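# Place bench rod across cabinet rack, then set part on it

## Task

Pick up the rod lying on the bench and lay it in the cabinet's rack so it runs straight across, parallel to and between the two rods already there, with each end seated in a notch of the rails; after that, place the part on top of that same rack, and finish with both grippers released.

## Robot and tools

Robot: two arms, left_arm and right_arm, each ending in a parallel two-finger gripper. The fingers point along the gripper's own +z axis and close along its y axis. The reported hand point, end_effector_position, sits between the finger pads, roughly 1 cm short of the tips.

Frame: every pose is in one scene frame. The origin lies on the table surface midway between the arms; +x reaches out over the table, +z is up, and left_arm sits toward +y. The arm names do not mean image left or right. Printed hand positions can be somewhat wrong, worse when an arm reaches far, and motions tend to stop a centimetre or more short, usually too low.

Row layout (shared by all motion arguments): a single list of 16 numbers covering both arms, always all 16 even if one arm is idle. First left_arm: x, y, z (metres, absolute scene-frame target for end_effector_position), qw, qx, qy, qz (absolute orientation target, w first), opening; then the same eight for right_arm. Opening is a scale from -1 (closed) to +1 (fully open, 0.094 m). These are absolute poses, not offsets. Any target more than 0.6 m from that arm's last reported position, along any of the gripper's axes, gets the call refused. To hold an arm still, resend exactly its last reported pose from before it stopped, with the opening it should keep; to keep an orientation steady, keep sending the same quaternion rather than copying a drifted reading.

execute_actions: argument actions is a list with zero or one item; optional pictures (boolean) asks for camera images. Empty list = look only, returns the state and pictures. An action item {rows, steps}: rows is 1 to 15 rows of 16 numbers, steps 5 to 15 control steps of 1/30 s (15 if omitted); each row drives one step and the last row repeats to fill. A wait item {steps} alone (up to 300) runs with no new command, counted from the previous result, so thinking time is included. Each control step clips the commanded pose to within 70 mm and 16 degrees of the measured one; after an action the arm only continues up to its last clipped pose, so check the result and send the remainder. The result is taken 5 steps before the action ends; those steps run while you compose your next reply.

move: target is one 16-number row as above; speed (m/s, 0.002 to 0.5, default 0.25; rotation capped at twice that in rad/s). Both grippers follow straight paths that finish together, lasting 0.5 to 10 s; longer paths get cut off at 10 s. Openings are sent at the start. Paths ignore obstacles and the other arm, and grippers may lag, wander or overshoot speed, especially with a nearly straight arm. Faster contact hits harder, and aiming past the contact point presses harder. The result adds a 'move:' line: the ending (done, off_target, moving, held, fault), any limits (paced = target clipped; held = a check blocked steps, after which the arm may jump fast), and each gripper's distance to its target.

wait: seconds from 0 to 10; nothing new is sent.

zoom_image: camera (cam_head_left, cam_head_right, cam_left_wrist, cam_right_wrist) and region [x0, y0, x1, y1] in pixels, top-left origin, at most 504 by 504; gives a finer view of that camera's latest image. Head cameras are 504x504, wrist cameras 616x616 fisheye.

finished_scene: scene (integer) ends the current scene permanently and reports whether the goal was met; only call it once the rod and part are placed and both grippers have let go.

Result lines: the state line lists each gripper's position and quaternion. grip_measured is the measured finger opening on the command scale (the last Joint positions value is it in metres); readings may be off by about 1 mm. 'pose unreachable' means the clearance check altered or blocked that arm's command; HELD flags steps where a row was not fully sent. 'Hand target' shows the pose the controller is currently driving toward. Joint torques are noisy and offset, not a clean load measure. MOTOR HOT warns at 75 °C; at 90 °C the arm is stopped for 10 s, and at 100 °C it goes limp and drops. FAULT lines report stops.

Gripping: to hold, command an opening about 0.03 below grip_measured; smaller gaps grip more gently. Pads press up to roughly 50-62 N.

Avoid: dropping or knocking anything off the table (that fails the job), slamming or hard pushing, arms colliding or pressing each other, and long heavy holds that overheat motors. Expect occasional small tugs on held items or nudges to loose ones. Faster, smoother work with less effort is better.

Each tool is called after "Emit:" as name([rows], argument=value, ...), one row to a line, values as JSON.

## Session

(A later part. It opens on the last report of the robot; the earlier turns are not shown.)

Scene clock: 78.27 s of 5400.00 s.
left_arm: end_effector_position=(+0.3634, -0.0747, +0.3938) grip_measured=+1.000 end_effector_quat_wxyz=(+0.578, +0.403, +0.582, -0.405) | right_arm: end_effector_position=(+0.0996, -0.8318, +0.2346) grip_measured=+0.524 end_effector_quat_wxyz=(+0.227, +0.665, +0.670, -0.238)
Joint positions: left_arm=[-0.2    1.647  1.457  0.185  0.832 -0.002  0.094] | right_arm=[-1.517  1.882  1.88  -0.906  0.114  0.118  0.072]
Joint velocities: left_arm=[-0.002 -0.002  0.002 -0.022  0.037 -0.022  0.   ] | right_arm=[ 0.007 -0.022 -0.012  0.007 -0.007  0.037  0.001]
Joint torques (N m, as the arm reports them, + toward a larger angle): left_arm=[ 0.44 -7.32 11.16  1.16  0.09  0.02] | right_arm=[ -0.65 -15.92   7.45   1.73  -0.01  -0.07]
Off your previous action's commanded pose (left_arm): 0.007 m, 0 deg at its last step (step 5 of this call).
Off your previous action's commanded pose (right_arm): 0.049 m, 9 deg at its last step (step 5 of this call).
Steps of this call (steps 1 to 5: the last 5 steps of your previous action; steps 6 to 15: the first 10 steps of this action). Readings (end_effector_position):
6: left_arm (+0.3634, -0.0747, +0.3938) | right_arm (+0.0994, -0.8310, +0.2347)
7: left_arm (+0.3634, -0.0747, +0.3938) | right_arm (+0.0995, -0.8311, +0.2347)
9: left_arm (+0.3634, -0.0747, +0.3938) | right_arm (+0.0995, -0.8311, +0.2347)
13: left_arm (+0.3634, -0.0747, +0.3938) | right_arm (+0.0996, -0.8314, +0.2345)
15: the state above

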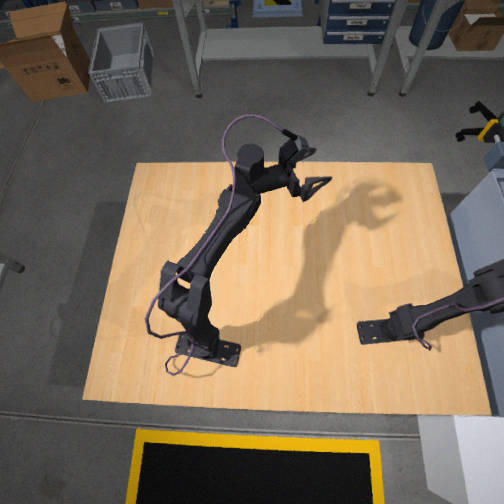

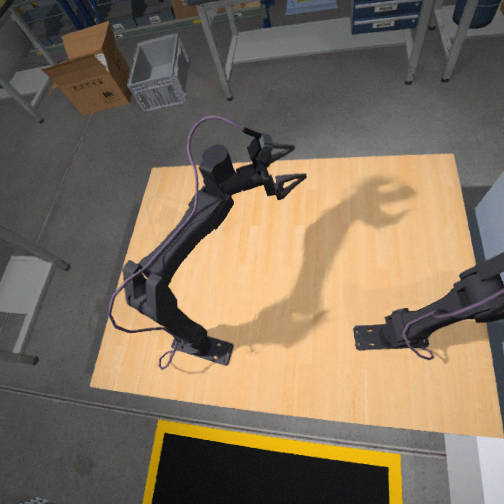

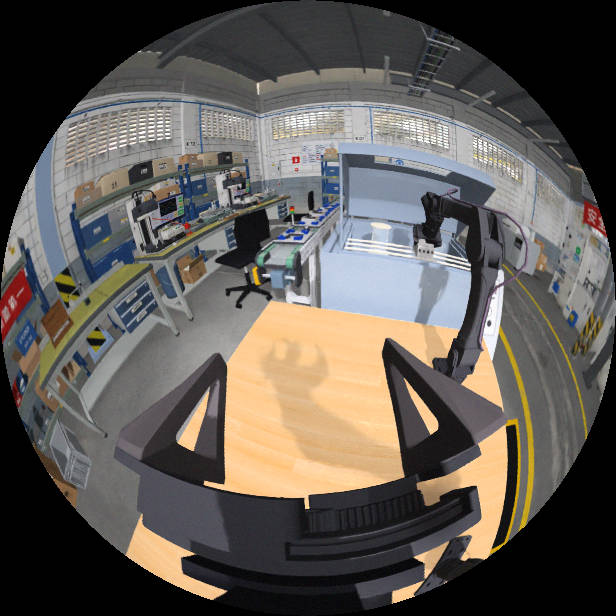

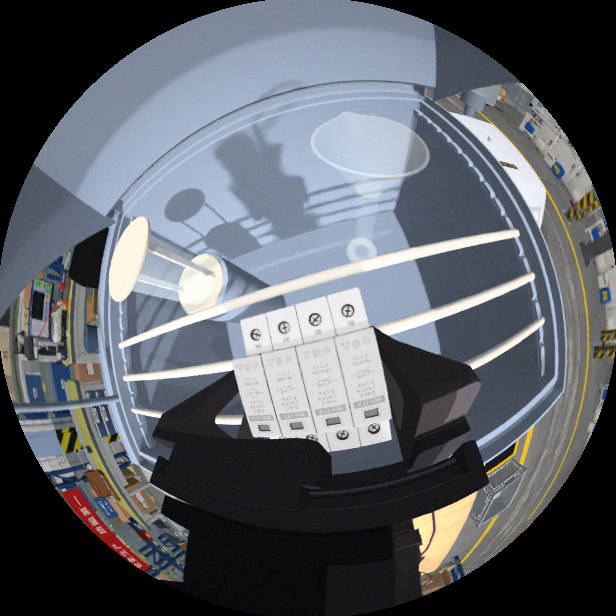

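Emit:
execute_actions([
  {"rows":[[0.3659,-0.0739,0.40,0.58,0.405,0.58,-0.405,1,0.098,-0.841,0.268,0.27,0.653,0.653,-0.27,0.48]]},
])

Emit:
execute_actions([
  {"rows":[[0.3659,-0.0739,0.40,0.58,0.405,0.58,-0.405,1,0.098,-0.838,0.257,0.255,0.659,0.659,-0.255,0.48]]},
], pictures=true)

Emit:
zoom_image(camera="cam_left_wrist", region=[390,215,470,275])

Scene clock: 78.83 s of 5400.00 s.
left_arm: end_effector_position=(+0.3634, -0.0747, +0.3938) grip_measured=+1.000 end_effector_quat_wxyz=(+0.578, +0.403, +0.582, -0.405) | right_arm: end_effector_position=(+0.0998, -0.8322, +0.2344) grip_measured=+0.524 end_effector_quat_wxyz=(+0.228, +0.665, +0.670, -0.238)
Joint positions: left_arm=[-0.2    1.647  1.457  0.185  0.832 -0.002  0.094] | right_arm=[-1.517  1.882  1.878 -0.903  0.113  0.118  0.072]
Joint velocities: left_arm=[-0.022 -0.002 -0.017  0.022 -0.007 -0.051  0.   ] | right_arm=[ 0.027 -0.017  0.002 -0.022 -0.066  0.037 -0.   ]
Joint torques (N m, as the arm reports them, + toward a larger angle): left_arm=[ 0.44 -7.37 11.17  1.17  0.1   0.03] | right_arm=[ -0.53 -15.2    7.08   1.51  -0.01  -0.08]
Off your previous action's commanded pose (left_arm): 0.007 m, 0 deg at its last step (step 5 of this call).
Off your previous action's commanded pose (right_arm): 0.044 m, 8 deg at its last step (step 5 of this call).
Steps of this call (steps 1 to 5: the last 5 steps of your previous action; steps 6 to 7: nothing new was sent; steps 8 to 17: the first 10 steps of this action). Readings (end_effector_position):
8: left_arm (+0.3634, -0.0747, +0.3938) | right_arm (+0.0997, -0.8322, +0.2344)
9: left_arm (+0.3634, -0.0747, +0.3938) | right_arm (+0.0998, -0.8322, +0.2344)
11: left_arm (+0.3634, -0.0747, +0.3938) | right_arm (+0.0998, -0.8322, +0.2344)
15: left_arm (+0.3634, -0.0747, +0.3938) | right_arm (+0.0998, -0.8322, +0.2344)
17: the state above

Scene clock: 79.33 s of 5400.00 s.
left_arm: end_effector_position=(+0.3634, -0.0747, +0.3938) grip_measured=+1.000 end_effector_quat_wxyz=(+0.578, +0.403, +0.582, -0.405) | right_arm: end_effector_position=(+0.0998, -0.8322, +0.2344) grip_measured=+0.524 end_effector_quat_wxyz=(+0.228, +0.665, +0.670, -0.238)
Joint positions: left_arm=[-0.2    1.647  1.457  0.185  0.832 -0.002  0.094] | right_arm=[-1.517  1.882  1.878 -0.903  0.113  0.118  0.072]
Joint velocities: left_arm=[-0.002  0.002 -0.007  0.007 -0.051  0.081  0.   ] | right_arm=[-0.012 -0.007  0.007 -0.022 -0.051 -0.007  0.001]
Joint torques (N m, as the arm reports them, + toward a larger angle): left_arm=[ 0.44 -7.36 11.17  1.16  0.11  0.01] | right_arm=[ -0.82 -13.09   8.06   1.25  -0.06  -0.02]
Off your previous action's commanded pose (left_arm): 0.007 m, 0 deg at its last step (step 5 of this call).
Off your previous action's commanded pose (right_arm): 0.035 m, 6 deg at its last step (step 5 of this call).
Steps of this call (steps 1 to 5: the last 5 steps of your previous action; steps 6 to 15: the first 10 steps of this action). Readings (end_effector_position):
6: left_arm (+0.3634, -0.0747, +0.3938) | right_arm (+0.0998, -0.8322, +0.2344)
7: left_arm (+0.3634, -0.0747, +0.3938) | right_arm (+0.0998, -0.8322, +0.2344)
9: left_arm (+0.3634, -0.0747, +0.3938) | right_arm (+0.0998, -0.8322, +0.2344)
13: left_arm (+0.3634, -0.0747, +0.3938) | right_arm (+0.0998, -0.8322, +0.2344)
15: the state above

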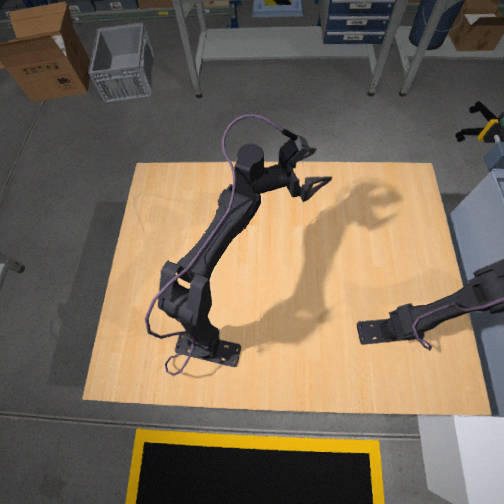

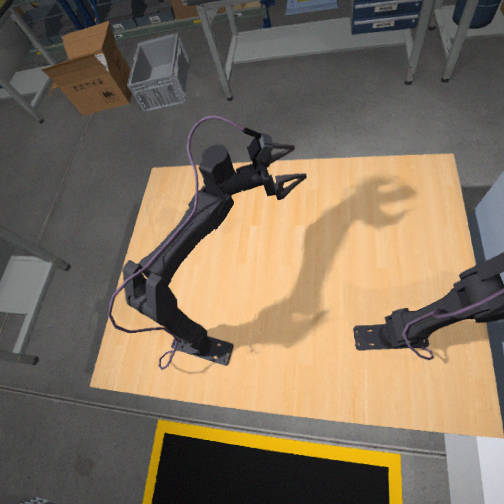

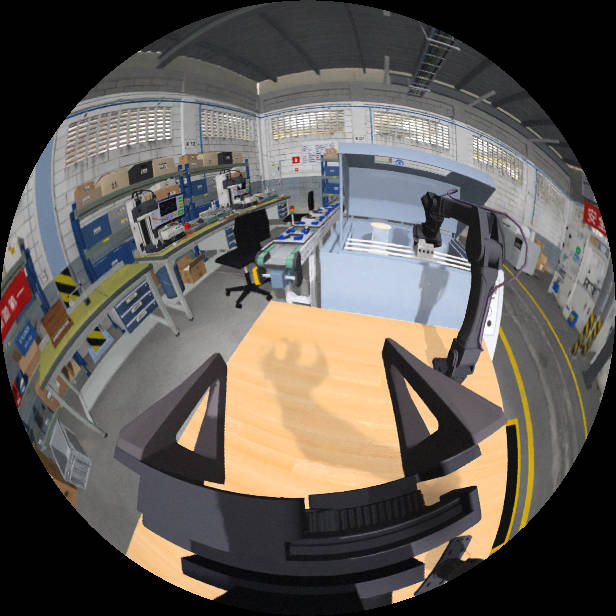

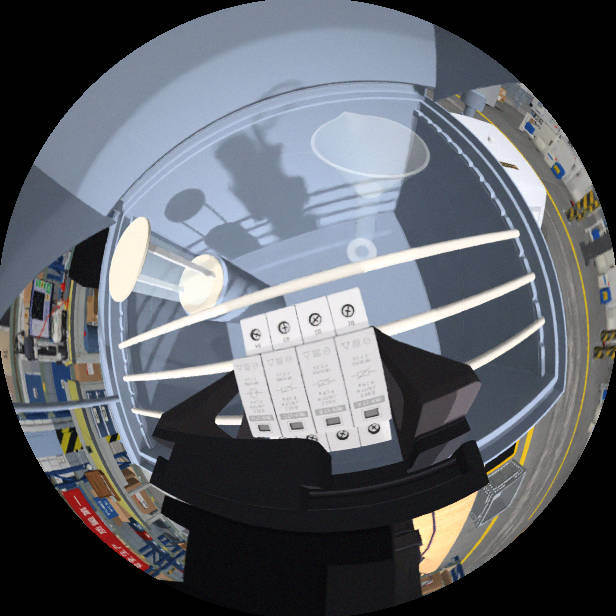

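Region (390, 215, 470, 275) of cam_left_wrist's 616x616 image, scaled by 6.300, with more detail than that image has; it fills the top 378 rows of this view, and the rest is white.

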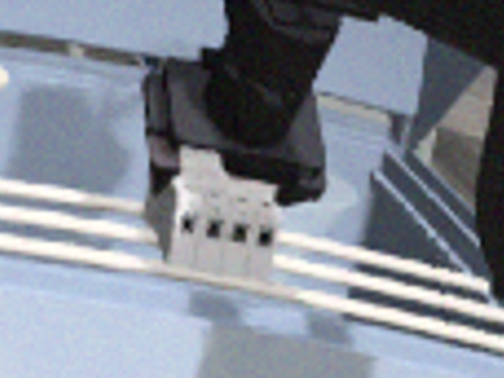

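Resting over the near rod. Release.

Emit:
execute_actions([
  {"rows":[[0.3659,-0.0739,0.40,0.58,0.405,0.58,-0.405,1,0.098,-0.838,0.257,0.255,0.659,0.659,-0.255,1]]},
])

Emit:
execute_actions([
  {"rows":[[0.3659,-0.0739,0.40,0.58,0.405,0.58,-0.405,1,0.098,-0.832,0.267,0.255,0.659,0.659,-0.255,1],[0.3659,-0.0739,0.40,0.58,0.405,0.58,-0.405,1,0.098,-0.832,0.267,0.255,0.659,0.659,-0.255,1],[0.3659,-0.0739,0.40,0.58,0.405,0.58,-0.405,1,0.098,-0.825,0.278,0.255,0.659,0.659,-0.255,1],[0.3659,-0.0739,0.40,0.58,0.405,0.58,-0.405,1,0.098,-0.825,0.278,0.255,0.659,0.659,-0.255,1],[0.3659,-0.0739,0.40,0.58,0.405,0.58,-0.405,1,0.098,-0.818,0.29,0.255,0.659,0.659,-0.255,1]]},
])

Emit:
move(target=[0.3659,-0.0739,0.40,0.58,0.405,0.58,-0.405,1,0.098,-0.74,0.35,0.255,0.659,0.659,-0.255,1], speed=0.15)

Scene clock: 80.13 s of 5400.00 s.
left_arm: end_effector_position=(+0.3634, -0.0747, +0.3938) grip_measured=+1.000 end_effector_quat_wxyz=(+0.578, +0.403, +0.582, -0.405) | right_arm: end_effector_position=(+0.1003, -0.8334, +0.2354) grip_measured=+1.000 end_effector_quat_wxyz=(+0.231, +0.664, +0.669, -0.239)
Joint positions: left_arm=[-0.2    1.647  1.457  0.185  0.832 -0.002  0.094] | right_arm=[-1.517  1.882  1.878 -0.897  0.112  0.118  0.094]
Joint velocities: left_arm=[-0.002 -0.007 -0.007 -0.051  0.022 -0.051  0.   ] | right_arm=[0.022 0.007 0.007 0.022 0.081 0.051 0.   ]
Joint torques (N m, as the arm reports them, + toward a larger angle): left_arm=[ 0.44 -7.39 11.14  1.16  0.11  0.02] | right_arm=[ -0.74 -13.25   8.12   1.23  -0.01  -0.01]
Off your previous action's commanded pose (left_arm): 0.007 m, 0 deg at its last step (step 5 of this call).
Off your previous action's commanded pose (right_arm): 0.023 m, 4 deg at its last step (step 5 of this call).
Steps of this call (steps 1 to 5: the last 5 steps of your previous action; steps 6 to 14: nothing new was sent; steps 15 to 24: the first 10 steps of this action). Readings (end_effector_position):
15: left_arm (+0.3634, -0.0747, +0.3938) | right_arm (+0.0998, -0.8322, +0.2344)
16: left_arm (+0.3634, -0.0747, +0.3938) | right_arm (+0.1000, -0.8325, +0.2347)
18: left_arm (+0.3634, -0.0747, +0.3938) | right_arm (+0.1001, -0.8332, +0.2352)
22: left_arm (+0.3634, -0.0747, +0.3938) | right_arm (+0.1002, -0.8334, +0.2354)
24: the state above

Scene clock: 80.63 s of 5400.00 s.
left_arm: end_effector_position=(+0.3634, -0.0747, +0.3938) grip_measured=+1.000 end_effector_quat_wxyz=(+0.578, +0.403, +0.582, -0.405) | right_arm: end_effector_position=(+0.0990, -0.8255, +0.2707) grip_measured=+1.000 end_effector_quat_wxyz=(+0.247, +0.660, +0.664, -0.251)
Joint positions: left_arm=[-0.2    1.647  1.457  0.185  0.832 -0.002  0.094] | right_arm=[-1.517  1.849  1.954 -0.963  0.112  0.118  0.094]
Joint velocities: left_arm=[-0.002  0.002  0.007  0.081  0.007 -0.022  0.   ] | right_arm=[-0.007 -0.164  0.178 -0.037 -0.037  0.037  0.   ]
Joint torques (N m, as the arm reports them, + toward a larger angle): left_arm=[ 0.44 -7.35 11.13  1.16  0.1   0.02] | right_arm=[  0.09 -12.05   8.21   0.93   0.03   0.07]
Off your previous action's commanded pose (left_arm): 0.007 m, 0 deg at its last step (step 5 of this call).
Off your previous action's commanded pose (right_arm): 0.022 m, 4 deg at its last step (step 5 of this call).
Steps of this call (steps 1 to 5: the last 5 steps of your previous action; steps 6 to 15: the first 10 steps of this action). Readings (end_effector_position):
6: left_arm (+0.3634, -0.0747, +0.3938) | right_arm (+0.1003, -0.8333, +0.2359)
7: left_arm (+0.3634, -0.0747, +0.3938) | right_arm (+0.1003, -0.8335, +0.2367)
9: left_arm (+0.3634, -0.0747, +0.3938) | right_arm (+0.1001, -0.8323, +0.2408)
13: left_arm (+0.3634, -0.0747, +0.3938) | right_arm (+0.0993, -0.8273, +0.2599)
15: the state above

Scene clock: 82.43 s of 5400.00 s.
left_arm: end_effector_position=(+0.3634, -0.0747, +0.3938) grip_measured=+1.000 end_effector_quat_wxyz=(+0.578, +0.403, +0.582, -0.405) | right_arm: end_effector_position=(+0.0989, -0.7449, +0.3354) grip_measured=+1.000 end_effector_quat_wxyz=(+0.247, +0.661, +0.665, -0.245)
Joint positions: left_arm=[-0.2    1.647  1.457  0.185  0.832 -0.002  0.094] | right_arm=[-1.478  1.663  2.024 -1.231  0.128  0.151  0.094]
Joint velocities: left_arm=[-0.002 -0.007 -0.007 -0.022  0.037 -0.081  0.   ] | right_arm=[-0.022 -0.012 -0.002  0.007  0.022  0.037  0.   ]
Joint torques (N m, as the arm reports them, + toward a larger angle): left_arm=[ 0.44 -7.38 11.18  1.17  0.1   0.03] | right_arm=[ 0.64 -9.63  7.61  1.01  0.17  0.09]
Hand target (left_arm): +0.366, -0.074, +0.400; +0.580, +0.405, +0.580, -0.405
Hand target (right_arm): +0.099, -0.739, +0.349; +0.255, +0.659, +0.659, -0.255
Off your previous action's commanded pose (left_arm): 0.007 m, 0 deg at its last step (step 5 of this call).
Off your previous action's commanded pose (right_arm): 0.012 m, 0 deg at its last step (step 5 of this call).
Off the commanded pose (left_arm): 0.007 m, 0 deg.
Off the commanded pose (right_arm): 0.015 m, 2 deg.
Kept back: nothing.
move: off_target (right_arm)

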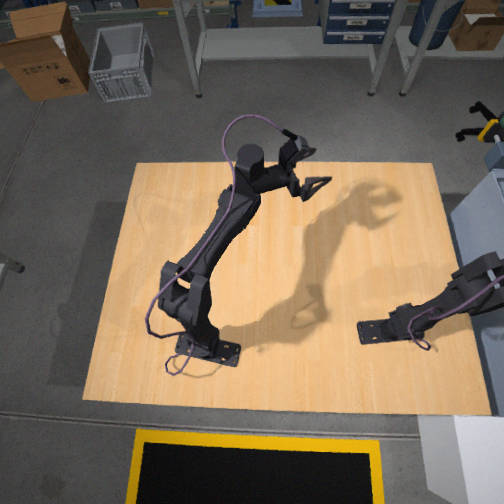

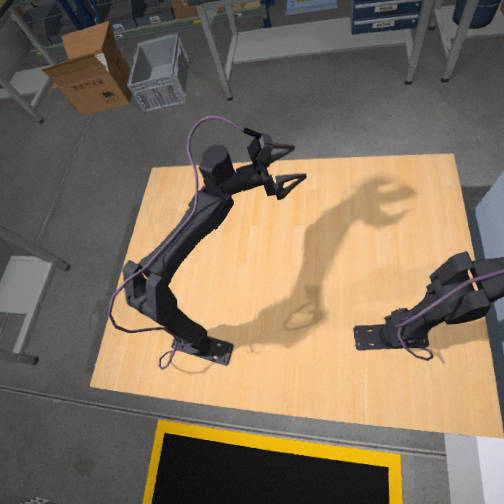

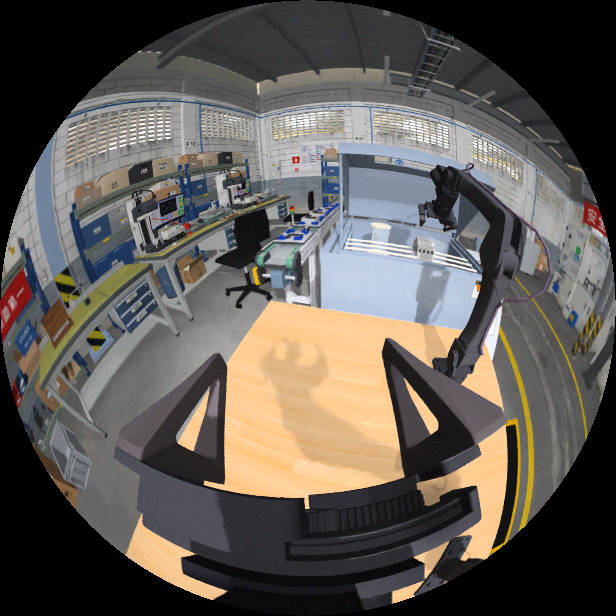

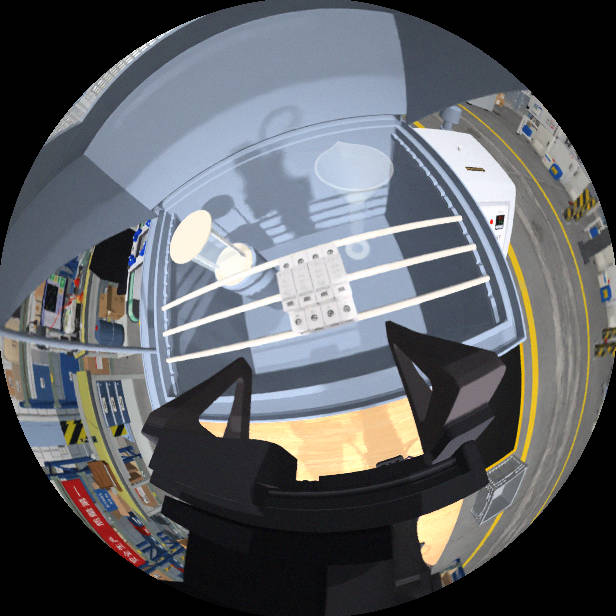

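Emit:
finished_scene(scene=2)

The scene is finished: the task was done.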